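# Three arms lift a block onto sticks above disc

## Task

Three arms share a table; their feet sit at about z=+0.72 m in the scene frame: arm1 at x=+0.62, y=+0.00 facing +180 degrees; arm2 at x=-0.31, y=+0.54 facing -60 degrees; arm3 at x=-0.31, y=-0.54 facing +60 degrees (angles measured counter-clockwise from +x). Get the block resting above the blue disc painted on the table, its centre over the disc. When finished, neither the block nor any of the three sticks may be in contact with the table, and every post must still stand near its starting spot. Any number of arms may help. The arrangement must hold up without the robots; release everything and move the arms away at the end.

## Robot and tools

Robots: arm1, arm2 and arm3 are identical i2rt Big YAM arms, each with six revolute joints, a two-finger gripper and a wrist camera. Reach is roughly 1.0 m from the joint1 axis. Two fixed room cameras, cam_high and cam_low, also watch the scene. Loose objects can occasionally get a short push from outside.

Frame: a single scene frame, origin on the floor, +z up, distances in metres. The foot positions and headings given in the task are in this frame. The hand point is halfway between the fingertips; its z axis runs along the fingers and the fingers close along its y axis. No call takes a hand pose: all motion is commanded in joint space.

execute_actions(actions, cameras): actions is a list holding one action object or nothing. The action is a dict keyed by arm name ("arm1", "arm2", "arm3"), each with a "joints" dict giving absolute target positions by name, not offsets. Arms and joints are listed separately; you may name any subset. Names and ranges: joint1_rad -2.879 to 2.879 (base yaw; positive turns counter-clockwise seen from above; 0 points the arm the way its foot faces); joint2_rad 0 to 3.141 (shoulder; 0 has the upper arm pointing back near level, increasing lifts it up then forward); joint3_rad 0 to 3.019 (elbow; 0 folded, increasing opens); joint4_rad -1.692 to 1.57 (hand pitch; positive tips the fingers up); joint5_rad -1.57 to 1.57 (hand yaw; positive toward the arm's right); joint6_rad -2.094 to 2.094 (hand roll; positive clockwise viewed from behind); gripper_m 0 to 0.093, the fingertip gap in metres. Arrival tolerances are ±0.045, 0.14, 0.09, 0.055, 0.03, 0.035 rad and ±0.003 m respectively. Every named motion starts at once; each joint moves at its own speed, so the hand may sweep a wide path. An action runs at most 15 s. Any unknown key or out-of-range number rejects the whole call with no motion. Omitted joints keep pushing toward whatever target they had. cameras picks which images come back (list of names, or "all"/null/omitted for all, [] for none); an empty action list just reports state and pictures. The "pictures" line gives image order.

wait(seconds): 0 to 10 s, commands nothing, returns the same as an empty execute_actions.

zoom_image(camera, region): enlarges part of the latest full image from that camera; region is [x0, y0, x1, y1] in image pixels from the top-left, no larger than 504x504.

read_manual(section): returns URDF licence text only; no motion.

finished_scene(scene): ends the current scene (integer 1 or 2) once the last command has been held, and reports success. It cannot be reversed, so only call it after releasing and retreating with the goal stable. Replying without any tool call ends everything.

Result lines: joint_positions lists each arm's current values. joint_status tells how each commanded motion of the last accepted action ended: reached; "off_target" (stopped short, may still push); "contact_stop" or "time_out" (target dropped and holding in place, though a timed-out joint may keep a nearby target, within 0.375, 0.375, 0.113, 0.225, 0.075, 0.3 rad for joints 1 to 6, and keep pushing); "not_followed" after a "joint command not followed" line with a cause, meaning a self- or inter-arm collision check blocked that arm's joints (its gripper target still runs) and the robot may retry those targets on later actions. on_its_own lists what moves without this call's command; "held at" is the held target, not the actual position. Joint torques are the drives' total outputs in joint order, offset, scaled and noisy, so treat them as rough hints. MOTOR HOT warns from 85 °C; at 100 °C an OVER-TEMPERATURE FAULT drops that arm and its gripper, and named keys read "limit_stop_at_motor_heat" (resend targets after cooling). Camera calibration (pinhole plus radial distortion, OpenCV style, T_world_to_cam mapping scene to camera) is approximate; wrist-camera poses also carry joint-reading error.

Cautions: the arms do not stop on contact and will keep forcing, which can overheat motors; to relieve a stalled joint, command its reported position. Tiny target changes may not move a joint. Loaded joints sag when holding. The anti-collision check can be late and ignores fingers, gripper housings and wrist cameras between arms, so keep arms well apart; a hard squeeze between two robots ends the run, and heavy impacts may too. Nothing reports arm-to-arm contact. Don't drop, slam or let objects slip or fall, and never knock anything out of the work area, which ends the scene. Leave posts where they began.

Each tool is called after ">>>" in YAML: its name, and indented under it one key for each argument.

## Session

I'll start by looking at the current state of the scene.

>>> execute_actions:
  actions: []

Scene clock: 0.00 s.
Joint torques (N m, as the arm reports them, + toward a larger angle): no reading
arm1.joint_positions: joint1_rad=+0.456 joint2_rad=+0.533 joint3_rad=+1.440 joint4_rad=-1.348 joint5_rad=-0.016 joint6_rad=+0.172 gripper_m=+0.095
arm1.joint_status: not commanded
arm1.hand: x=+0.4495 y=-0.0737 z=+1.3065 quat_wxyz=(+0.166, +0.837, +0.106, -0.510) (m; scene frame)
arm2.joint_positions: joint1_rad=+0.344 joint2_rad=+0.640 joint3_rad=+1.397 joint4_rad=-1.490 joint5_rad=+0.090 joint6_rad=+0.148 gripper_m=+0.095
arm2.joint_status: not commanded
arm2.hand: x=-0.1461 y=+0.3923 z=+1.2973 quat_wxyz=(-0.380, -0.380, -0.830, +0.151) (m; scene frame)
arm3.joint_positions: joint1_rad=-0.190 joint2_rad=+0.644 joint3_rad=+1.328 joint4_rad=-1.175 joint5_rad=+0.242 joint6_rad=+0.036 gripper_m=+0.095
arm3.joint_status: not commanded
arm3.hand: x=-0.0883 y=-0.3671 z=+1.2772 quat_wxyz=(-0.500, +0.269, -0.814, -0.119) (m; scene frame)
pictures: arm1_cam_wrist, arm2_cam_wrist, arm3_cam_wrist, cam_high, cam_low
Images, in order (width x height): arm1_cam_wrist 672x504, arm2_cam_wrist 672x504, arm3_cam_wrist 672x504, cam_high 672x504, cam_low 672x504.

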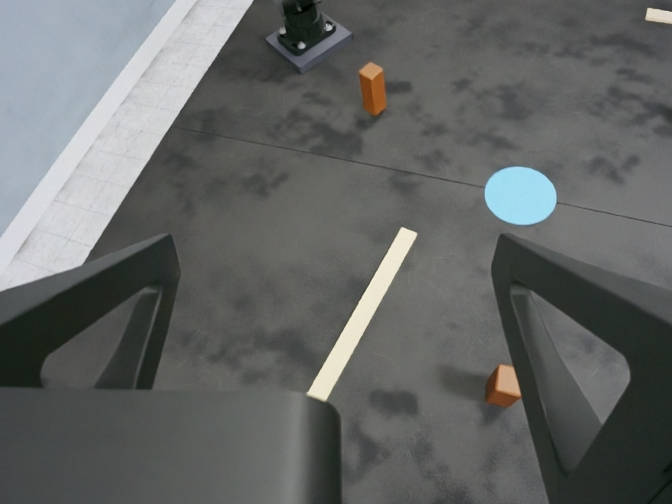

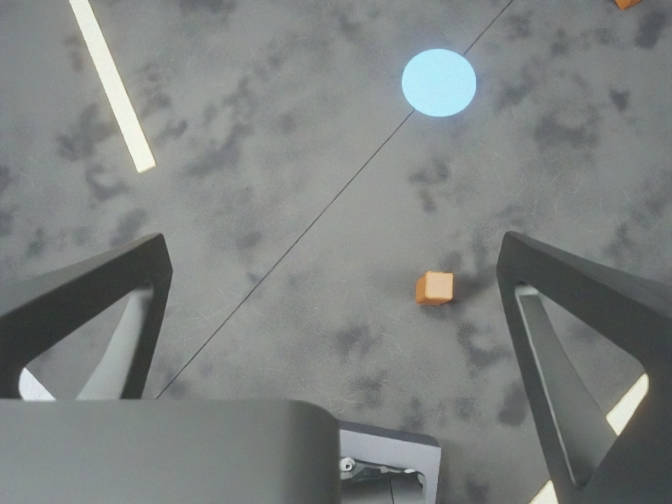

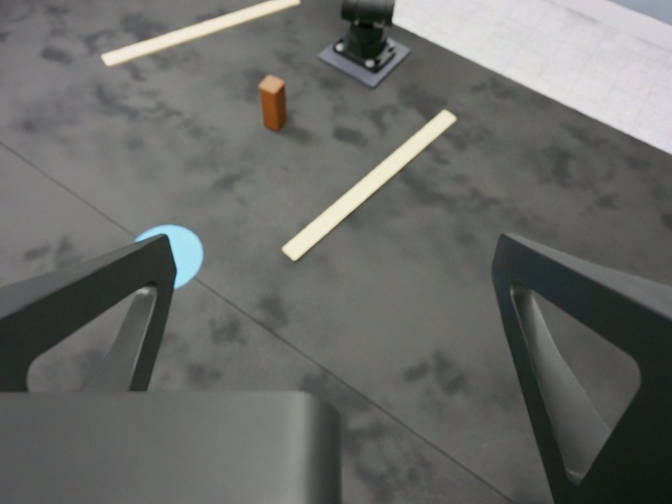

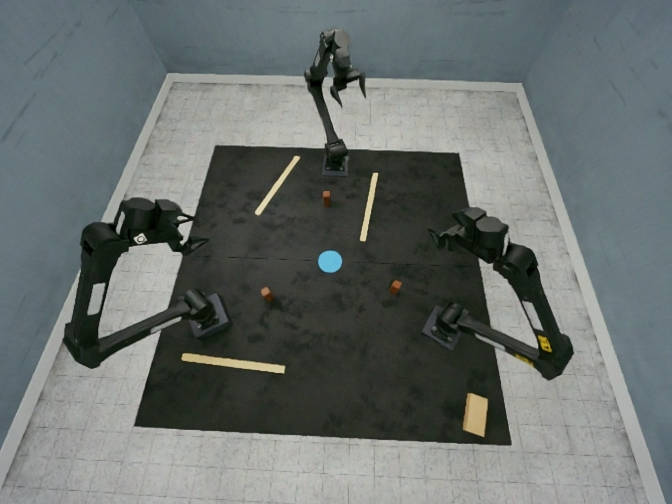

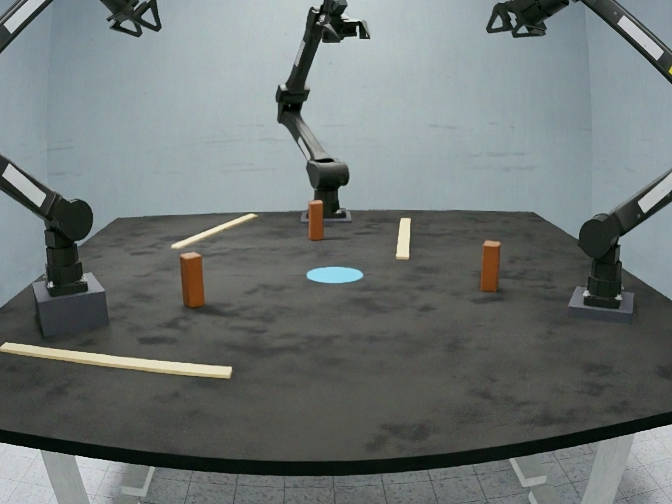

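>>> zoom_image:
  camera: "cam_high"
  region: [160, 130, 520, 450]

>>> zoom_image:
  camera: "cam_low"
  region: [84, 150, 588, 400]

Region (160, 130, 520, 450) of cam_high's 672x504 image, scaled by 1.400, with more detail than that image has.

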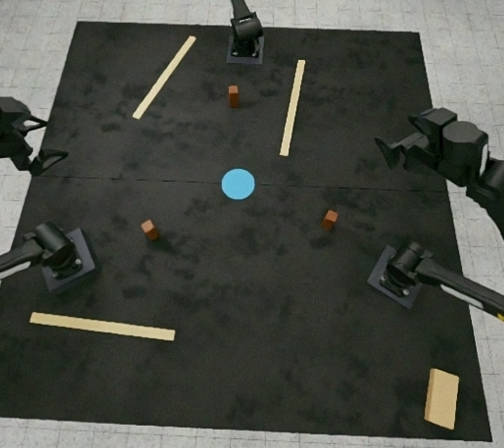

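Region (84, 150, 588, 400) of cam_low's 672x504 image, scaled by 1.000; it fills the top 250 rows of this view, and the rest is white.

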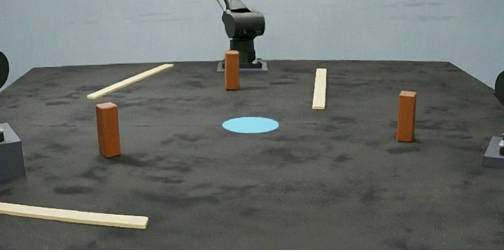

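>>> zoom_image:
  camera: "cam_high"
  region: [240, 140, 400, 260]

>>> zoom_image:
  camera: "cam_high"
  region: [250, 230, 410, 350]

>>> zoom_image:
  camera: "cam_high"
  region: [160, 280, 320, 400]

>>> zoom_image:
  camera: "cam_high"
  region: [400, 330, 560, 450]

Region (240, 140, 400, 260) of cam_high's 672x504 image, scaled by 3.150, with more detail than that image has; it fills the top 378 rows of this view, and the rest is white.

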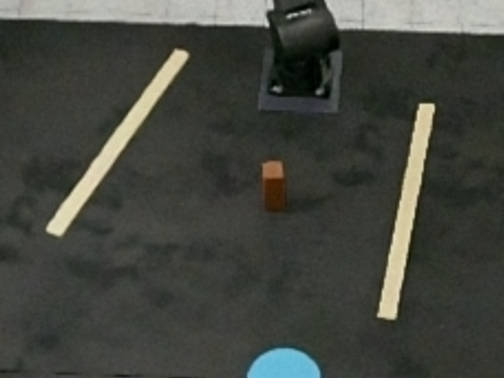

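Region (250, 230, 410, 350) of cam_high's 672x504 image, scaled by 3.150, with more detail than that image has; it fills the top 378 rows of this view, and the rest is white.

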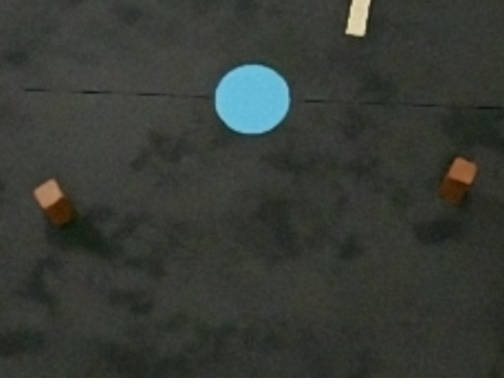

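Region (160, 280, 320, 400) of cam_high's 672x504 image, scaled by 3.150, with more detail than that image has; it fills the top 378 rows of this view, and the rest is white.

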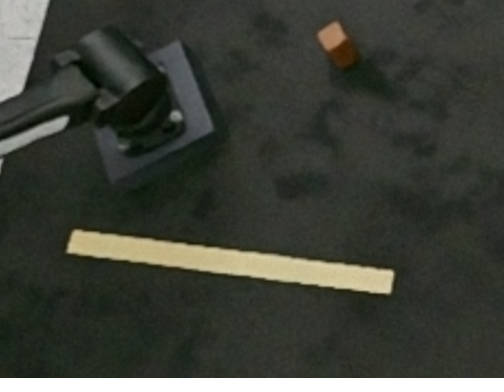

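Region (400, 330, 560, 450) of cam_high's 672x504 image, scaled by 3.150, with more detail than that image has; it fills the top 378 rows of this view, and the rest is white.

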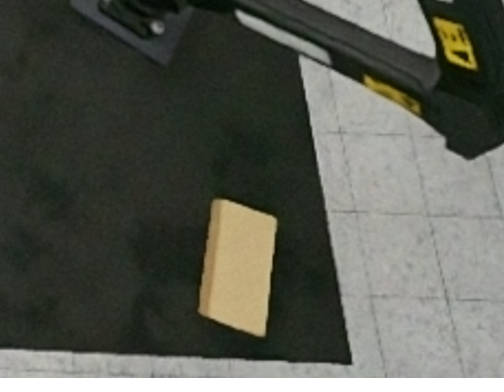

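>>> execute_actions:
  actions:
    - {"arm1": {"joints": {"joint1_rad": -1.100, "joint2_rad": 1.253, "joint3_rad": 1.056, "joint4_rad": -1.374, "joint5_rad": 0.0, "joint6_rad": -0.715, "gripper_m": 0.09}}, "arm2": {"joints": {"joint1_rad": -1.610, "joint2_rad": 1.009, "joint3_rad": 0.719, "joint4_rad": -1.280, "joint5_rad": 0.0, "joint6_rad": -1.007, "gripper_m": 0.09}}, "arm3": {"joints": {"joint1_rad": -0.497, "joint2_rad": 2.236, "joint3_rad": 2.163, "joint4_rad": -1.498, "joint5_rad": 0.0, "joint6_rad": 0.678, "gripper_m": 0.09}}}

Scene clock: 20.23 s.
Joint torques (N m, as the arm reports them, + toward a larger angle): arm1=[-0.1  -8.88 10.85 -0.19 -0.04 -0.13] | arm2=[ 1.82 -5.64  8.54  0.01 -0.15 -0.2 ] | arm3=[ -0.53 -23.26  10.28  -0.11  -0.04   0.14]
arm1.joint_positions: joint1_rad=-1.095 joint2_rad=+1.260 joint3_rad=+1.054 joint4_rad=-1.360 joint5_rad=-0.001 joint6_rad=-0.705 gripper_m=+0.090
arm1.joint_status: all done
arm1.hand: x=+0.4735 y=+0.3145 z=+0.9139 quat_wxyz=(+0.003, +0.977, -0.212, -0.001) (m; scene frame)
arm2.joint_positions: joint1_rad=-1.607 joint2_rad=+1.015 joint3_rad=+0.724 joint4_rad=-1.280 joint5_rad=+0.001 joint6_rad=-0.997 gripper_m=+0.090
arm2.joint_status: all done
arm2.hand: x=-0.5231 y=+0.4176 z=+0.9230 quat_wxyz=(-0.001, -0.727, -0.686, +0.006) (m; scene frame)
arm3.joint_positions: joint1_rad=-0.494 joint2_rad=+2.275 joint3_rad=+2.124 joint4_rad=-1.491 joint5_rad=+0.003 joint6_rad=+0.664 gripper_m=+0.090
arm3.joint_status: all done
arm3.hand: x=+0.2812 y=-0.2010 z=+0.8038 quat_wxyz=(+0.036, -0.072, -0.996, +0.023) (m; scene frame)
pictures: arm1_cam_wrist, arm2_cam_wrist, arm3_cam_wrist, cam_high, cam_low
camera_calibration (this result's frames):
arm1_cam_wrist: T_world_to_cam=[[0.422838, 0.906185, -0.00602844, -0.484431], [0.73444, -0.338788, 0.588065, -0.770558], [0.530853, -0.253084, -0.808791, 0.690053], [0, 0, 0, 1]] pos_world=[0.404449, 0.35257, 1.00833]
arm2_cam_wrist: T_world_to_cam=[[-0.998101, 0.061026, 0.00834501, -0.553872], [0.0547921, 0.817806, 0.572879, -0.83505], [0.0281359, 0.572249, -0.819597, 0.655124], [0, 0, 0, 1]] pos_world=[-0.525499, 0.341816, 1.01994]
arm3_cam_wrist: T_world_to_cam=[[-0.159166, -0.985587, 0.057301, -0.194781], [-0.761882, 0.159537, 0.627761, -0.255475], [-0.627855, 0.0562618, -0.776294, 0.936819], [0, 0, 0, 1]] pos_world=[0.362542, -0.203923, 0.898786]
Images, in order (width x height): arm1_cam_wrist 672x504, arm2_cam_wrist 672x504, arm3_cam_wrist 672x504, cam_high 672x504, cam_low 672x504.

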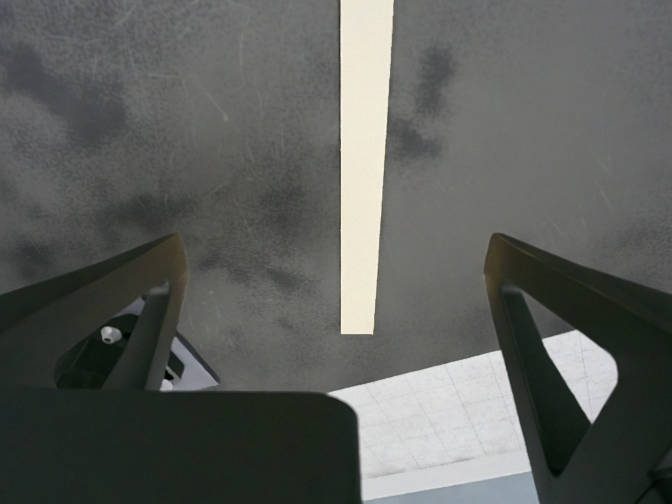

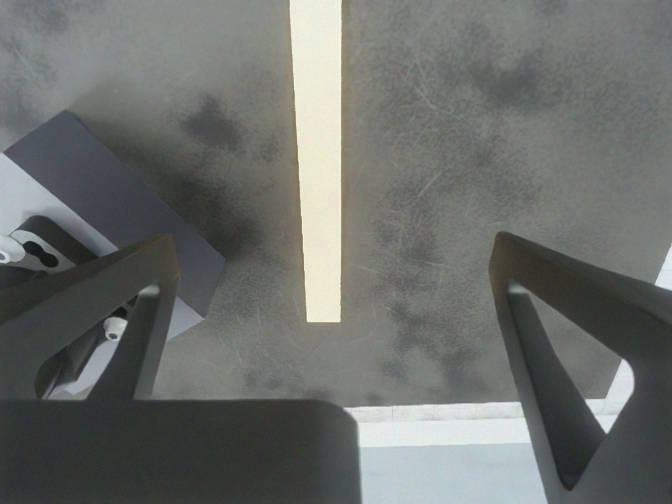

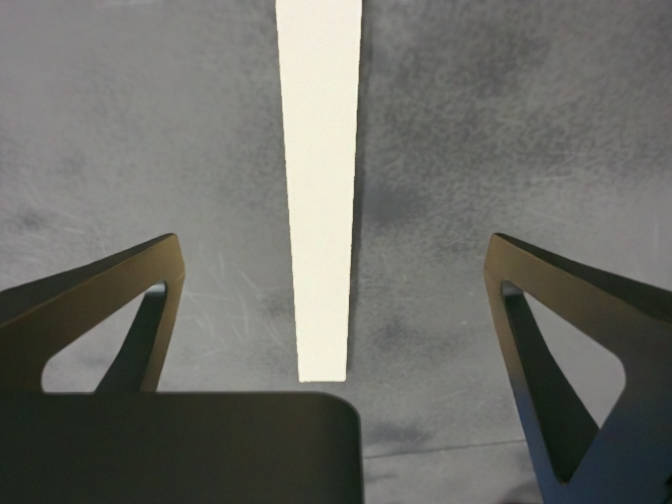

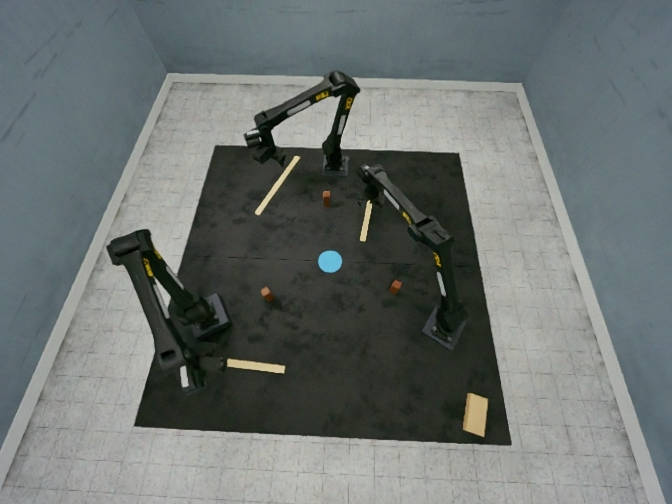

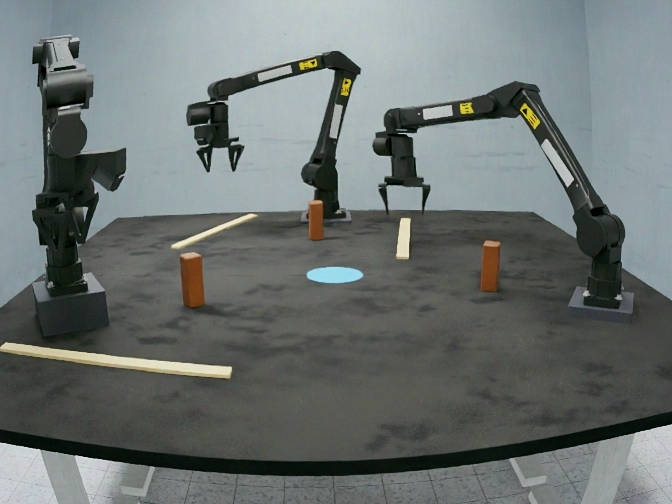

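>>> execute_actions:
  actions:
    - {"arm1": {"joints": {"joint1_rad": -1.193, "joint2_rad": 1.447, "joint3_rad": 0.780, "joint4_rad": -0.885, "joint5_rad": 0.0, "joint6_rad": -0.80}}, "arm2": {"joints": {"joint1_rad": -1.603, "joint2_rad": 1.335, "joint3_rad": 0.417, "joint4_rad": -0.643, "joint5_rad": 0.0, "joint6_rad": -1.007}}, "arm3": {"joints": {"joint1_rad": -0.520, "joint2_rad": 2.298, "joint3_rad": 2.115, "joint4_rad": -1.322, "joint5_rad": 0.0, "joint6_rad": 0.685}}}

Scene clock: 28.63 s.
Joint torques (N m, as the arm reports them, + toward a larger angle): arm1=[ 0.02 -9.43  8.83  0.89 -0.04 -0.12] | arm2=[ 2.55 -6.77  6.65  0.45 -0.14 -0.15] | arm3=[ -0.33 -19.18   7.39   0.94  -0.03   0.14]
arm1.joint_positions: joint1_rad=-1.190 joint2_rad=+1.451 joint3_rad=+0.775 joint4_rad=-0.899 joint5_rad=-0.001 joint6_rad=-0.790 gripper_m=+0.090
arm1.joint_status: all done
arm1.hand: x=+0.5054 y=+0.3214 z=+0.7559 quat_wxyz=(+0.006, +0.976, -0.217, +0.001) (m; scene frame)
arm2.joint_positions: joint1_rad=-1.607 joint2_rad=+1.338 joint3_rad=+0.405 joint4_rad=-0.656 joint5_rad=+0.001 joint6_rad=-0.999 gripper_m=+0.090
arm2.joint_status: all done
arm2.hand: x=-0.5052 y=+0.4268 z=+0.7521 quat_wxyz=(-0.003, -0.727, -0.687, -0.003) (m; scene frame)
arm3.joint_positions: joint1_rad=-0.518 joint2_rad=+2.275 joint3_rad=+2.117 joint4_rad=-1.333 joint5_rad=+0.003 joint6_rad=+0.671 gripper_m=+0.090
arm3.joint_status: all done
arm3.hand: x=+0.3209 y=-0.1977 z=+0.8000 quat_wxyz=(-0.026, -0.088, -0.996, -0.019) (m; scene frame)
pictures: arm1_cam_wrist, arm2_cam_wrist, arm3_cam_wrist, cam_high, cam_low
camera_calibration (this result's frames):
arm1_cam_wrist: T_world_to_cam=[[0.432151, 0.901727, -0.0115431, -0.504199], [0.729016, -0.341787, 0.593058, -0.698731], [0.530831, -0.264705, -0.805077, 0.548027], [0, 0, 0, 1]] pos_world=[0.436366, 0.360898, 0.849772]
arm2_cam_wrist: T_world_to_cam=[[-0.998186, 0.0597943, -0.00700864, -0.523097], [0.0446012, 0.812661, 0.581027, -0.754755], [0.0404378, 0.579661, -0.813854, 0.507961], [0, 0, 0, 1]] pos_world=[-0.509026, 0.350193, 0.848273]
arm3_cam_wrist: T_world_to_cam=[[-0.191728, -0.980769, -0.0365115, -0.0986235], [-0.833055, 0.142958, 0.5344, -0.129111], [-0.518903, 0.132876, -0.844443, 0.993352], [0, 0, 0, 1]] pos_world=[0.388987, -0.210262, 0.904226]
Images, in order (width x height): arm1_cam_wrist 672x504, arm2_cam_wrist 672x504, arm3_cam_wrist 672x504, cam_high 672x504, cam_low 672x504.

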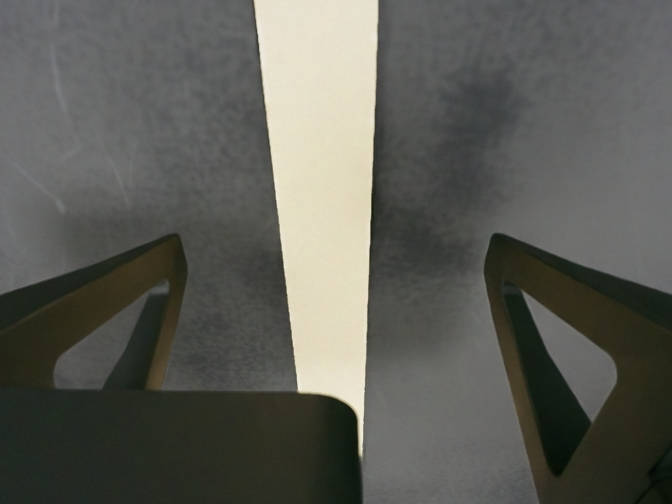

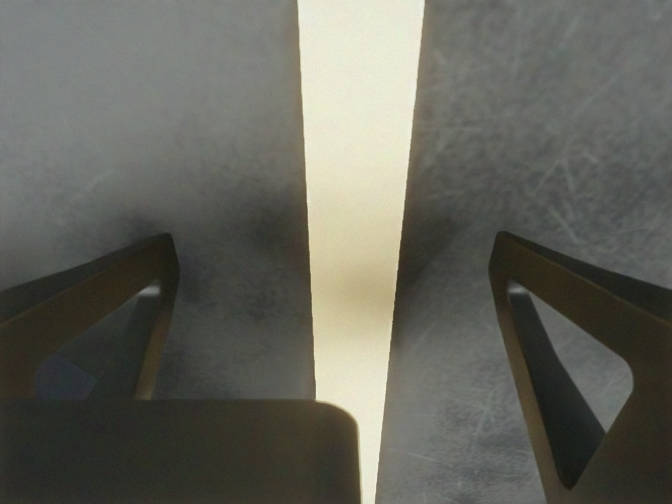

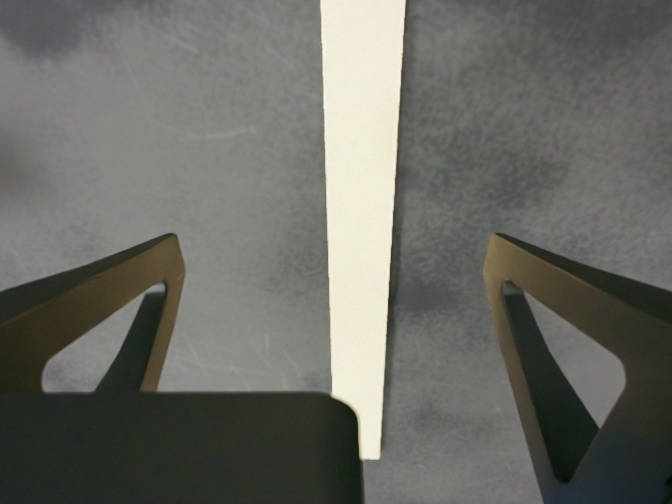

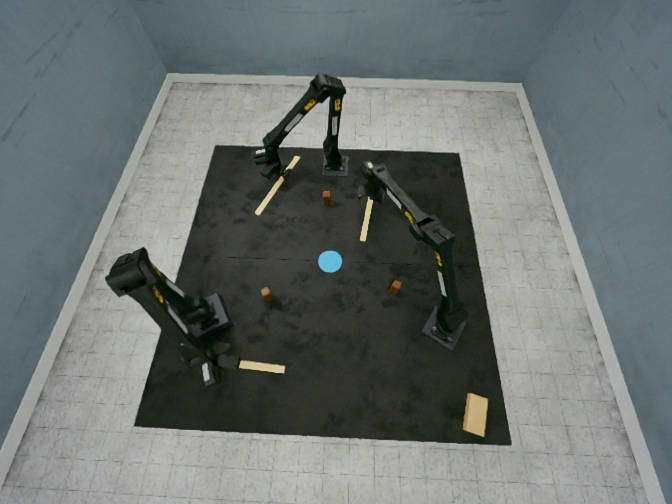

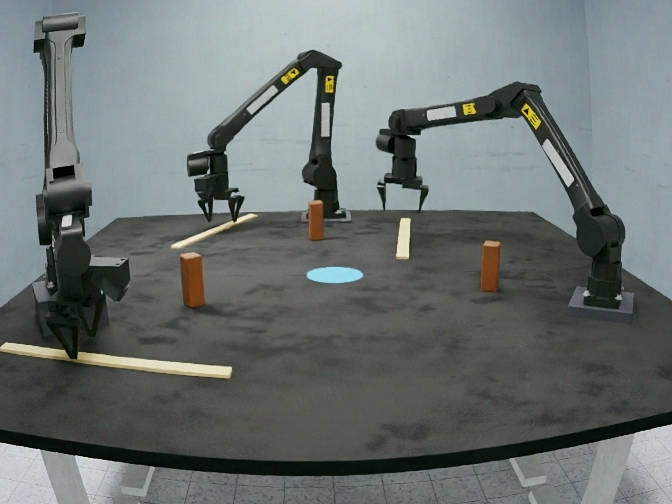

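>>> zoom_image:
  camera: "cam_low"
  region: [0, 270, 160, 390]

>>> zoom_image:
  camera: "cam_low"
  region: [160, 150, 320, 270]

Region (0, 270, 160, 390) of cam_low's 672x504 image, scaled by 3.150, with more detail than that image has; it fills the top 378 rows of this view, and the rest is white.

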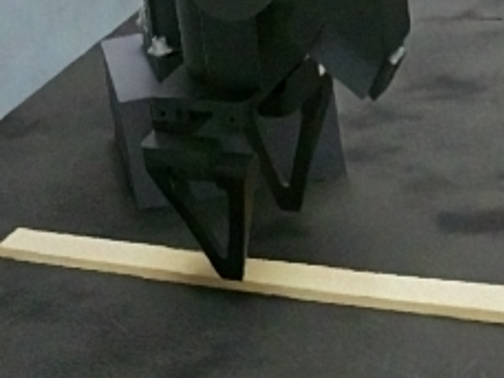

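Region (160, 150, 320, 270) of cam_low's 672x504 image, scaled by 3.150, with more detail than that image has; it fills the top 378 rows of this view, and the rest is white.

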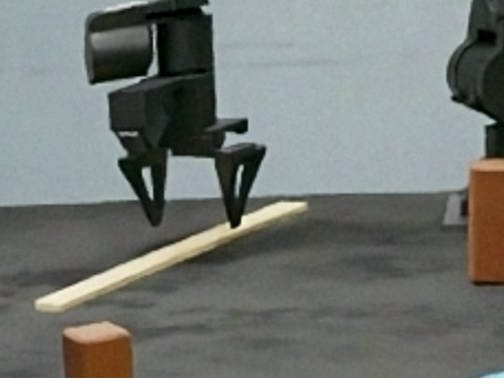

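>>> execute_actions:
  actions:
    - {"arm1": {"joints": {"joint1_rad": -1.177, "joint2_rad": 1.497, "joint3_rad": 0.740, "joint4_rad": -0.803, "joint5_rad": 0.0, "joint6_rad": -0.815}}, "arm2": {"joints": {"joint1_rad": -1.596, "joint2_rad": 1.431, "joint3_rad": 0.397, "joint4_rad": -0.524, "joint5_rad": 0.0, "joint6_rad": -1.007}}, "arm3": {"joints": {"joint1_rad": -0.520, "joint2_rad": 2.338, "joint3_rad": 2.113, "joint4_rad": -1.320, "joint5_rad": 0.0, "joint6_rad": 0.685}}}

Scene clock: 32.10 s.
Joint torques (N m, as the arm reports them, + toward a larger angle): arm1=[ 1.38 -8.39  7.09  0.97 -0.05 -0.12] | arm2=[ 2.59 -7.05  4.59  0.48 -0.17 -0.17] | arm3=[ -0.47 -20.49   7.54   0.71  -0.02   0.15]
arm1.joint_positions: joint1_rad=-1.190 joint2_rad=+1.482 joint3_rad=+0.750 joint4_rad=-0.818 joint5_rad=-0.001 joint6_rad=-0.805 gripper_m=+0.090
arm1.joint_status: all done
arm1.hand: x=+0.5040 y=+0.3250 z=+0.7385 quat_wxyz=(-0.004, +0.978, -0.209, -0.005) (m; scene frame)
arm2.joint_positions: joint1_rad=-1.604 joint2_rad=+1.427 joint3_rad=+0.401 joint4_rad=-0.537 joint5_rad=+0.001 joint6_rad=-0.999 gripper_m=+0.090
arm2.joint_status: all done
arm2.hand: x=-0.5147 y=+0.4208 z=+0.7328 quat_wxyz=(+0.000, -0.726, -0.688, +0.009) (m; scene frame)
arm3.joint_positions: joint1_rad=-0.518 joint2_rad=+2.326 joint3_rad=+2.111 joint4_rad=-1.330 joint5_rad=+0.003 joint6_rad=+0.671 gripper_m=+0.090
arm3.joint_status: all done
arm3.hand: x=+0.3157 y=-0.2003 z=+0.7627 quat_wxyz=(-0.003, -0.088, -0.996, -0.004) (m; scene frame)
pictures: arm1_cam_wrist, arm2_cam_wrist, arm3_cam_wrist, cam_high, cam_low
camera_calibration (this result's frames):
arm1_cam_wrist: T_world_to_cam=[[0.418384, 0.908252, 0.00581501, -0.515048], [0.739053, -0.344151, 0.579103, -0.680193], [0.527972, -0.23799, -0.815234, 0.535922], [0, 0, 0, 1]] pos_world=[0.435234, 0.361248, 0.833799]
arm2_cam_wrist: T_world_to_cam=[[-0.998239, 0.0573029, 0.0153101, -0.547743], [0.0558102, 0.820067, 0.569539, -0.72717], [0.0200809, 0.569391, -0.821821, 0.495898], [0, 0, 0, 1]] pos_world=[-0.516153, 0.345355, 0.830077]
arm3_cam_wrist: T_world_to_cam=[[-0.192369, -0.98132, -0.00234734, -0.129477], [-0.806969, 0.156829, 0.56939, -0.14528], [-0.558386, 0.111427, -0.822064, 0.950601], [0, 0, 0, 1]] pos_world=[0.388658, -0.210197, 0.863872]
Images, in order (width x height): arm1_cam_wrist 672x504, arm2_cam_wrist 672x504, arm3_cam_wrist 672x504, cam_high 672x504, cam_low 672x504.

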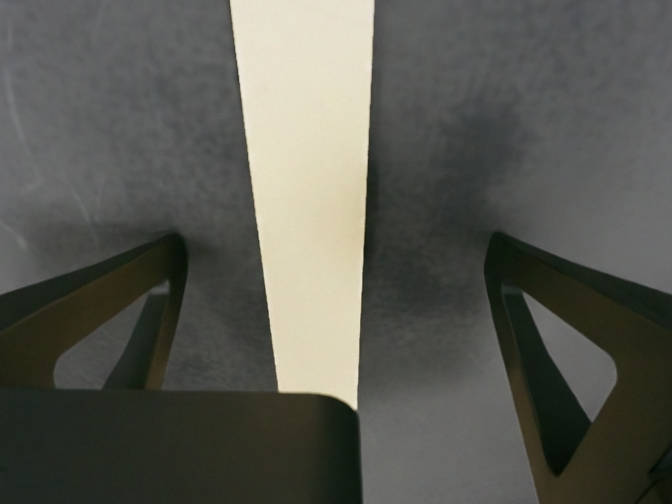

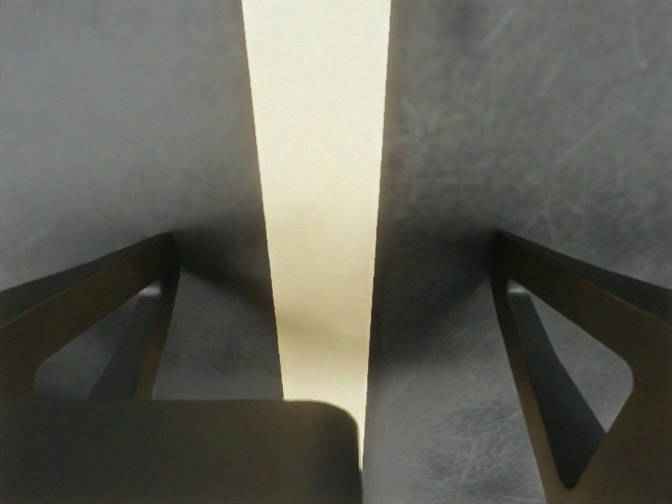

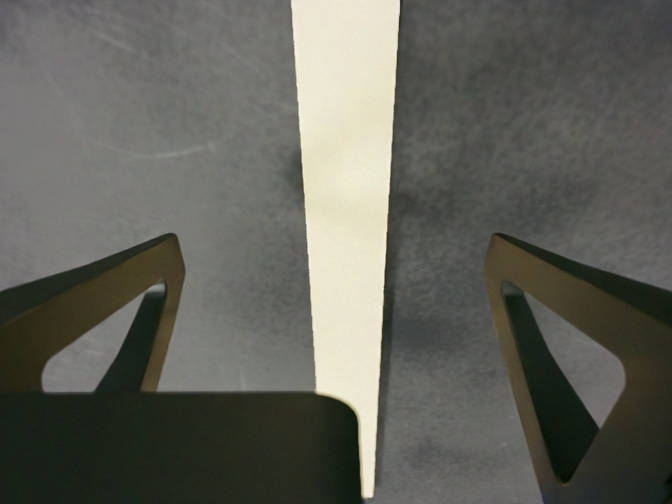

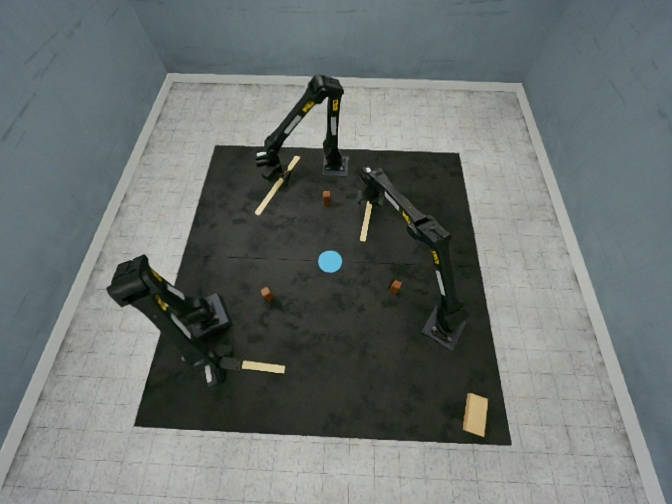

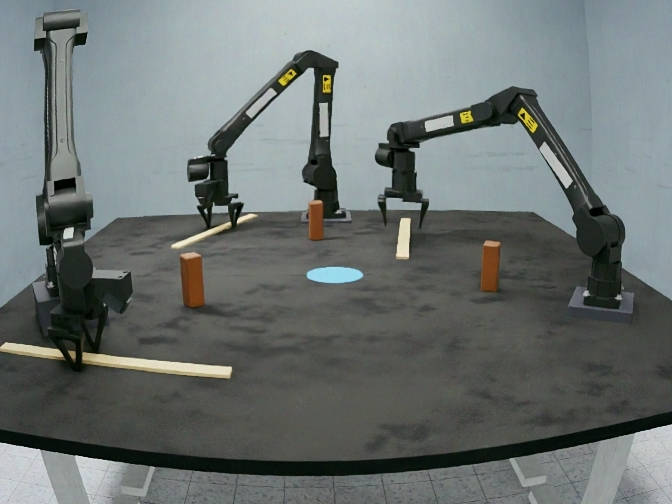

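>>> zoom_image:
  camera: "cam_low"
  region: [30, 300, 130, 390]

>>> zoom_image:
  camera: "cam_low"
  region: [170, 180, 270, 260]

Region (30, 300, 130, 390) of cam_low's 672x504 image, scaled by 5.040, with more detail than that image has; it fills the top 454 rows of this view, and the rest is white.

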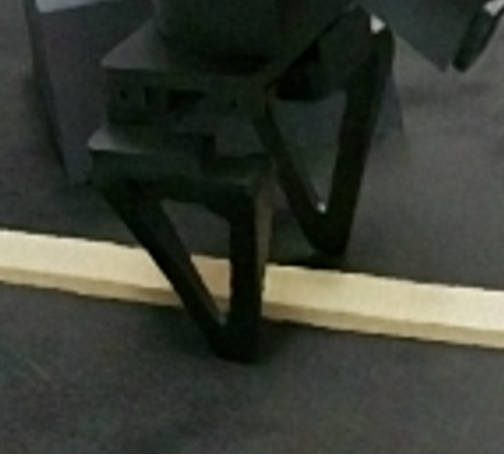

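Region (170, 180, 270, 260) of cam_low's 672x504 image, scaled by 5.040, with more detail than that image has; it fills the top 403 rows of this view, and the rest is white.

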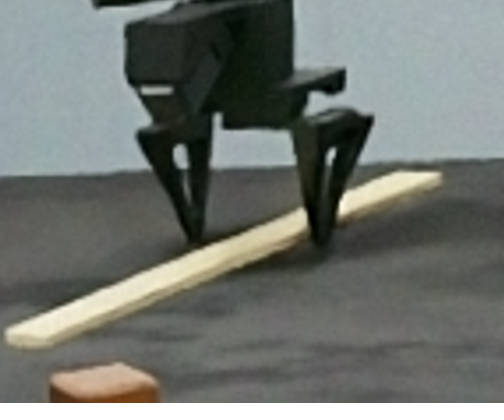

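>>> execute_actions:
  actions:
    - {"arm1": {"joints": {"joint1_rad": -1.190, "joint3_rad": 0.724}}, "arm2": {"joints": {"joint3_rad": 0.388}}, "arm3": {"joints": {"joint3_rad": 2.036, "joint4_rad": -1.244}}}

Scene clock: 34.50 s.
Joint torques (N m, as the arm reports them, + toward a larger angle): arm1=[ 0.3  -8.33  5.67  0.87 -0.04 -0.12] | arm2=[ 2.76 -7.03  4.    0.38 -0.14 -0.16] | arm3=[ -0.39 -20.18   7.45   0.84  -0.05   0.15]
arm1.joint_positions: joint1_rad=-1.190 joint2_rad=+1.482 joint3_rad=+0.747 joint4_rad=-0.815 joint5_rad=-0.001 joint6_rad=-0.806 gripper_m=+0.090
arm1.joint_status: all done
arm1.hand: x=+0.5042 y=+0.3245 z=+0.7378 quat_wxyz=(-0.004, +0.978, -0.209, -0.005) (m; scene frame)
arm2.joint_positions: joint1_rad=-1.604 joint2_rad=+1.427 joint3_rad=+0.399 joint4_rad=-0.535 joint5_rad=+0.001 joint6_rad=-0.999 gripper_m=+0.090
arm2.joint_status: all done
arm2.hand: x=-0.5142 y=+0.4211 z=+0.7325 quat_wxyz=(+0.000, -0.726, -0.688, +0.009) (m; scene frame)
arm3.joint_positions: joint1_rad=-0.518 joint2_rad=+2.330 joint3_rad=+2.032 joint4_rad=-1.254 joint5_rad=+0.003 joint6_rad=+0.671 gripper_m=+0.090
arm3.joint_status: all done
arm3.hand: x=+0.3075 y=-0.2046 z=+0.7313 quat_wxyz=(-0.001, -0.088, -0.996, -0.002) (m; scene frame)
pictures: arm1_cam_wrist, arm2_cam_wrist, arm3_cam_wrist, cam_high, cam_low
camera_calibration (this result's frames):
arm1_cam_wrist: T_world_to_cam=[[0.417693, 0.908568, 0.00609675, -0.51465], [0.739385, -0.343799, 0.578888, -0.680226], [0.528055, -0.237289, -0.815384, 0.535041], [0, 0, 0, 1]] pos_world=[0.435384, 0.360692, 0.833176]
arm2_cam_wrist: T_world_to_cam=[[-0.998239, 0.0573029, 0.0153101, -0.547216], [0.0558102, 0.820067, 0.569539, -0.727231], [0.0200809, 0.569391, -0.821821, 0.495398], [0, 0, 0, 1]] pos_world=[-0.515614, 0.34566, 0.829693]
arm3_cam_wrist: T_world_to_cam=[[-0.192337, -0.981327, 0.00177336, -0.138341], [-0.803714, 0.158561, 0.5735, -0.13704], [-0.563073, 0.10888, -0.819203, 0.919494], [0, 0, 0, 1]] pos_world=[0.380994, -0.214143, 0.83209]
Images, in order (width x height): arm1_cam_wrist 672x504, arm2_cam_wrist 672x504, arm3_cam_wrist 672x504, cam_high 672x504, cam_low 672x504.

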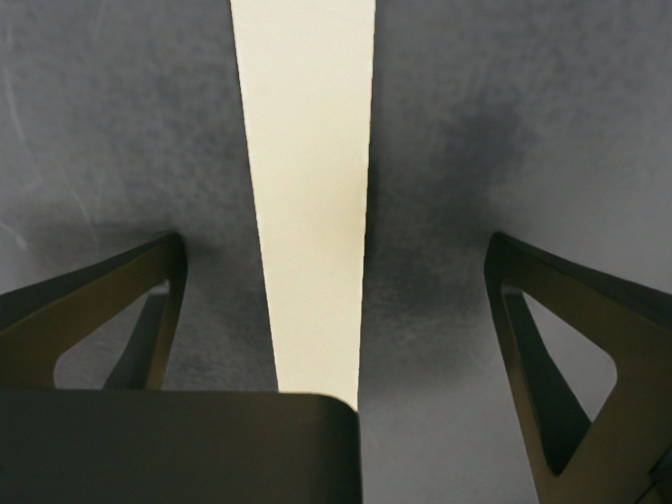

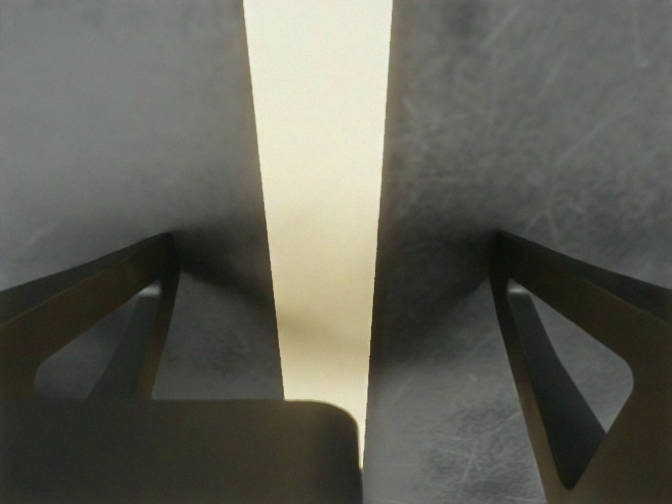

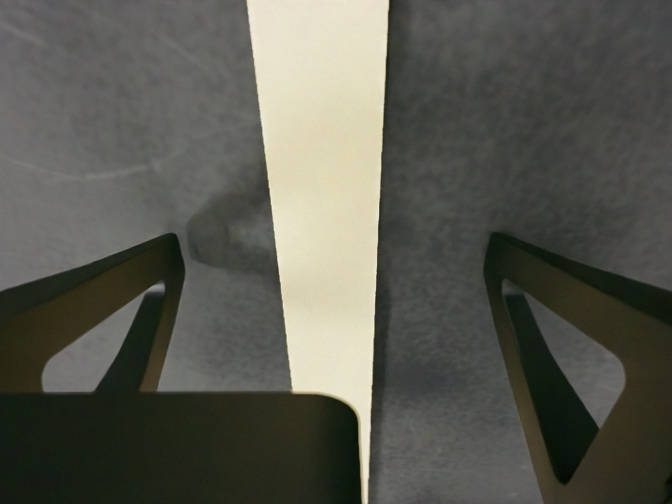

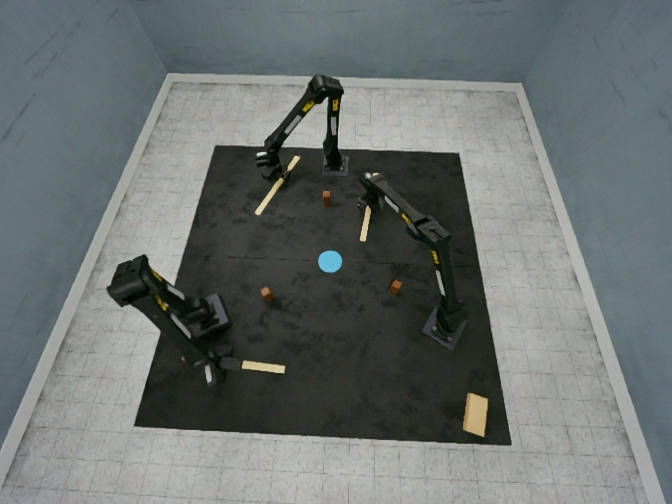

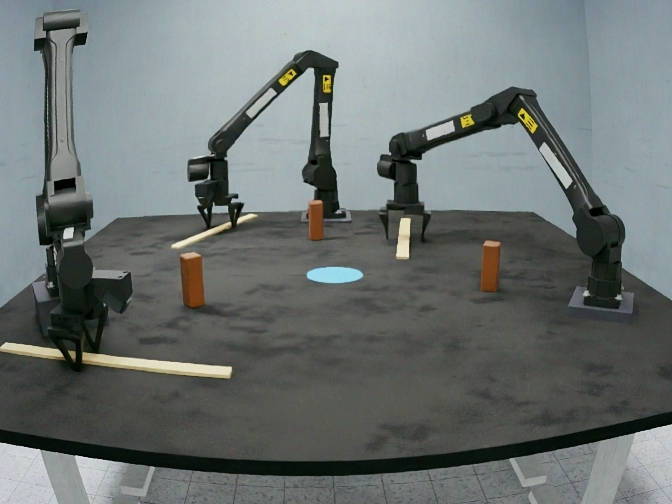

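>>> execute_actions:
  actions:
    - {"arm1": {"joints": {"joint3_rad": 0.742, "gripper_m": 0.015}}, "arm2": {"joints": {"joint3_rad": 0.396, "gripper_m": 0.015}}, "arm3": {"joints": {"joint3_rad": 2.016, "joint4_rad": -1.228}}}

Scene clock: 35.60 s.
Joint torques (N m, as the arm reports them, + toward a larger angle): arm1=[ 0.22 -8.27  7.42  0.76 -0.08 -0.11] | arm2=[ 2.29 -6.64  4.69  0.42 -0.13 -0.11] | arm3=[ -0.62 -20.45   6.51   0.82  -0.04   0.15]
arm1.joint_positions: joint1_rad=-1.190 joint2_rad=+1.482 joint3_rad=+0.747 joint4_rad=-0.813 joint5_rad=+0.000 joint6_rad=-0.807 gripper_m=+0.028
arm1.joint_status: gripper_m off_target (ended at +0.028, target +0.015); the others done
arm1.hand: x=+0.5042 y=+0.3252 z=+0.7378 quat_wxyz=(-0.006, +0.978, -0.209, -0.005) (m; scene frame)
arm2.joint_positions: joint1_rad=-1.604 joint2_rad=+1.427 joint3_rad=+0.399 joint4_rad=-0.533 joint5_rad=+0.001 joint6_rad=-1.000 gripper_m=+0.027
arm2.joint_status: gripper_m off_target (ended at +0.027, target +0.015); the others done
arm2.hand: x=-0.5146 y=+0.4209 z=+0.7325 quat_wxyz=(+0.001, -0.726, -0.688, +0.010) (m; scene frame)
arm3.joint_positions: joint1_rad=-0.518 joint2_rad=+2.330 joint3_rad=+2.025 joint4_rad=-1.240 joint5_rad=+0.002 joint6_rad=+0.671 gripper_m=+0.090
arm3.joint_status: all done
arm3.hand: x=+0.3084 y=-0.2040 z=+0.7287 quat_wxyz=(-0.004, -0.088, -0.996, -0.004) (m; scene frame)
pictures: arm1_cam_wrist, arm2_cam_wrist, arm3_cam_wrist, cam_high, cam_low
camera_calibration (this result's frames):
arm1_cam_wrist: T_world_to_cam=[[0.41702, 0.908854, 0.00881568, -0.517017], [0.739531, -0.344934, 0.578026, -0.679038], [0.528382, -0.234529, -0.815971, 0.534599], [0, 0, 0, 1]] pos_world=[0.435303, 0.361049, 0.833276]
arm2_cam_wrist: T_world_to_cam=[[-0.998256, 0.0565651, 0.0169214, -0.548488], [0.0561403, 0.82064, 0.568681, -0.726466], [0.0182812, 0.568639, -0.822384, 0.495347], [0, 0, 0, 1]] pos_world=[-0.515802, 0.345518, 0.829775]
arm3_cam_wrist: T_world_to_cam=[[-0.192743, -0.981244, -0.00337158, -0.133739], [-0.807378, 0.156636, 0.568864, -0.130823], [-0.557666, 0.112367, -0.822424, 0.919162], [0, 0, 0, 1]] pos_world=[0.381185, -0.214022, 0.829911]
Images, in order (width x height): arm1_cam_wrist 672x504, arm2_cam_wrist 672x504, arm3_cam_wrist 672x504, cam_high 672x504, cam_low 672x504.

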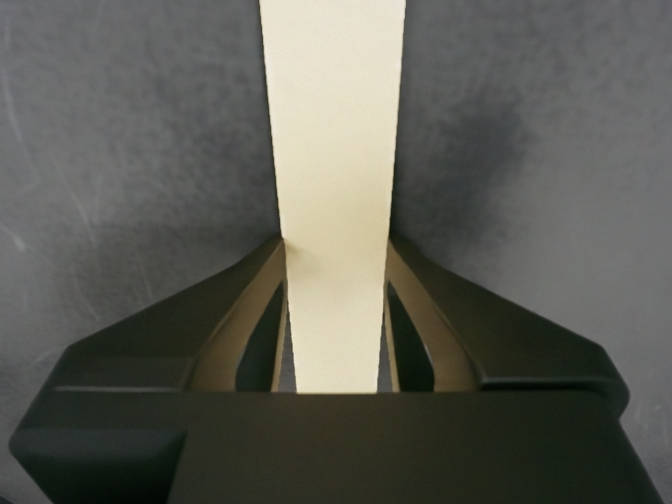

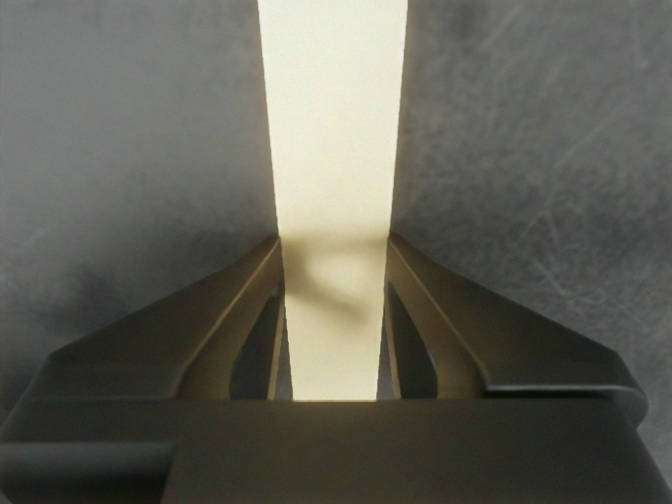

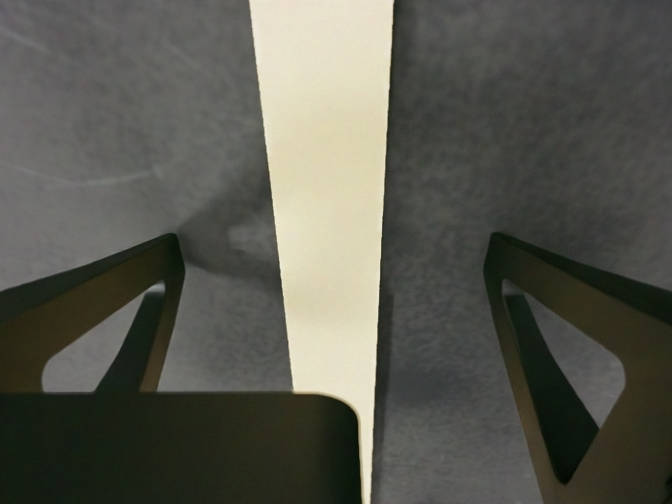

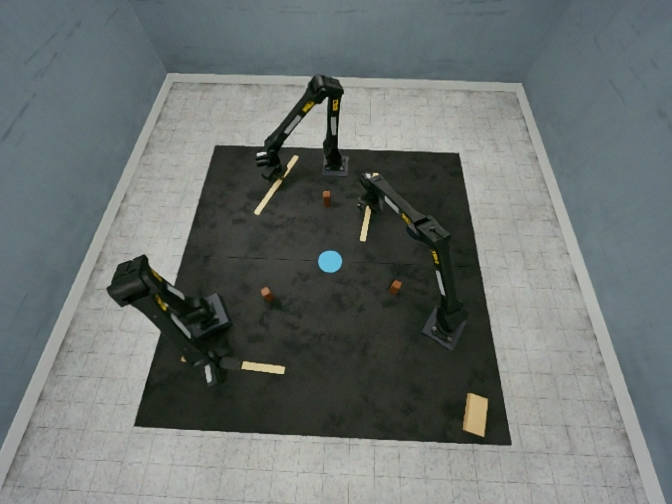

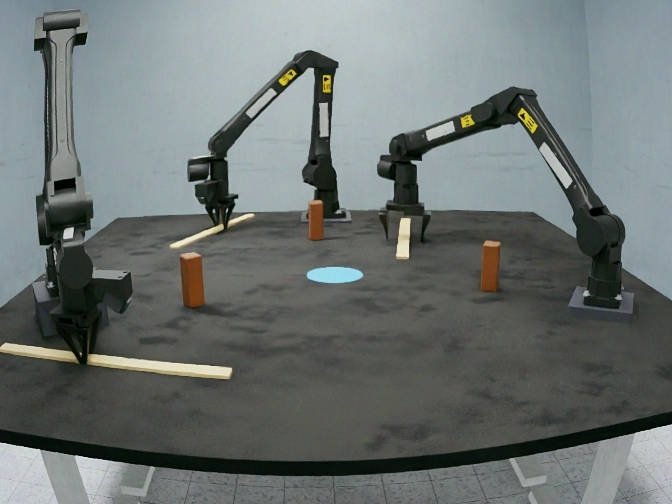

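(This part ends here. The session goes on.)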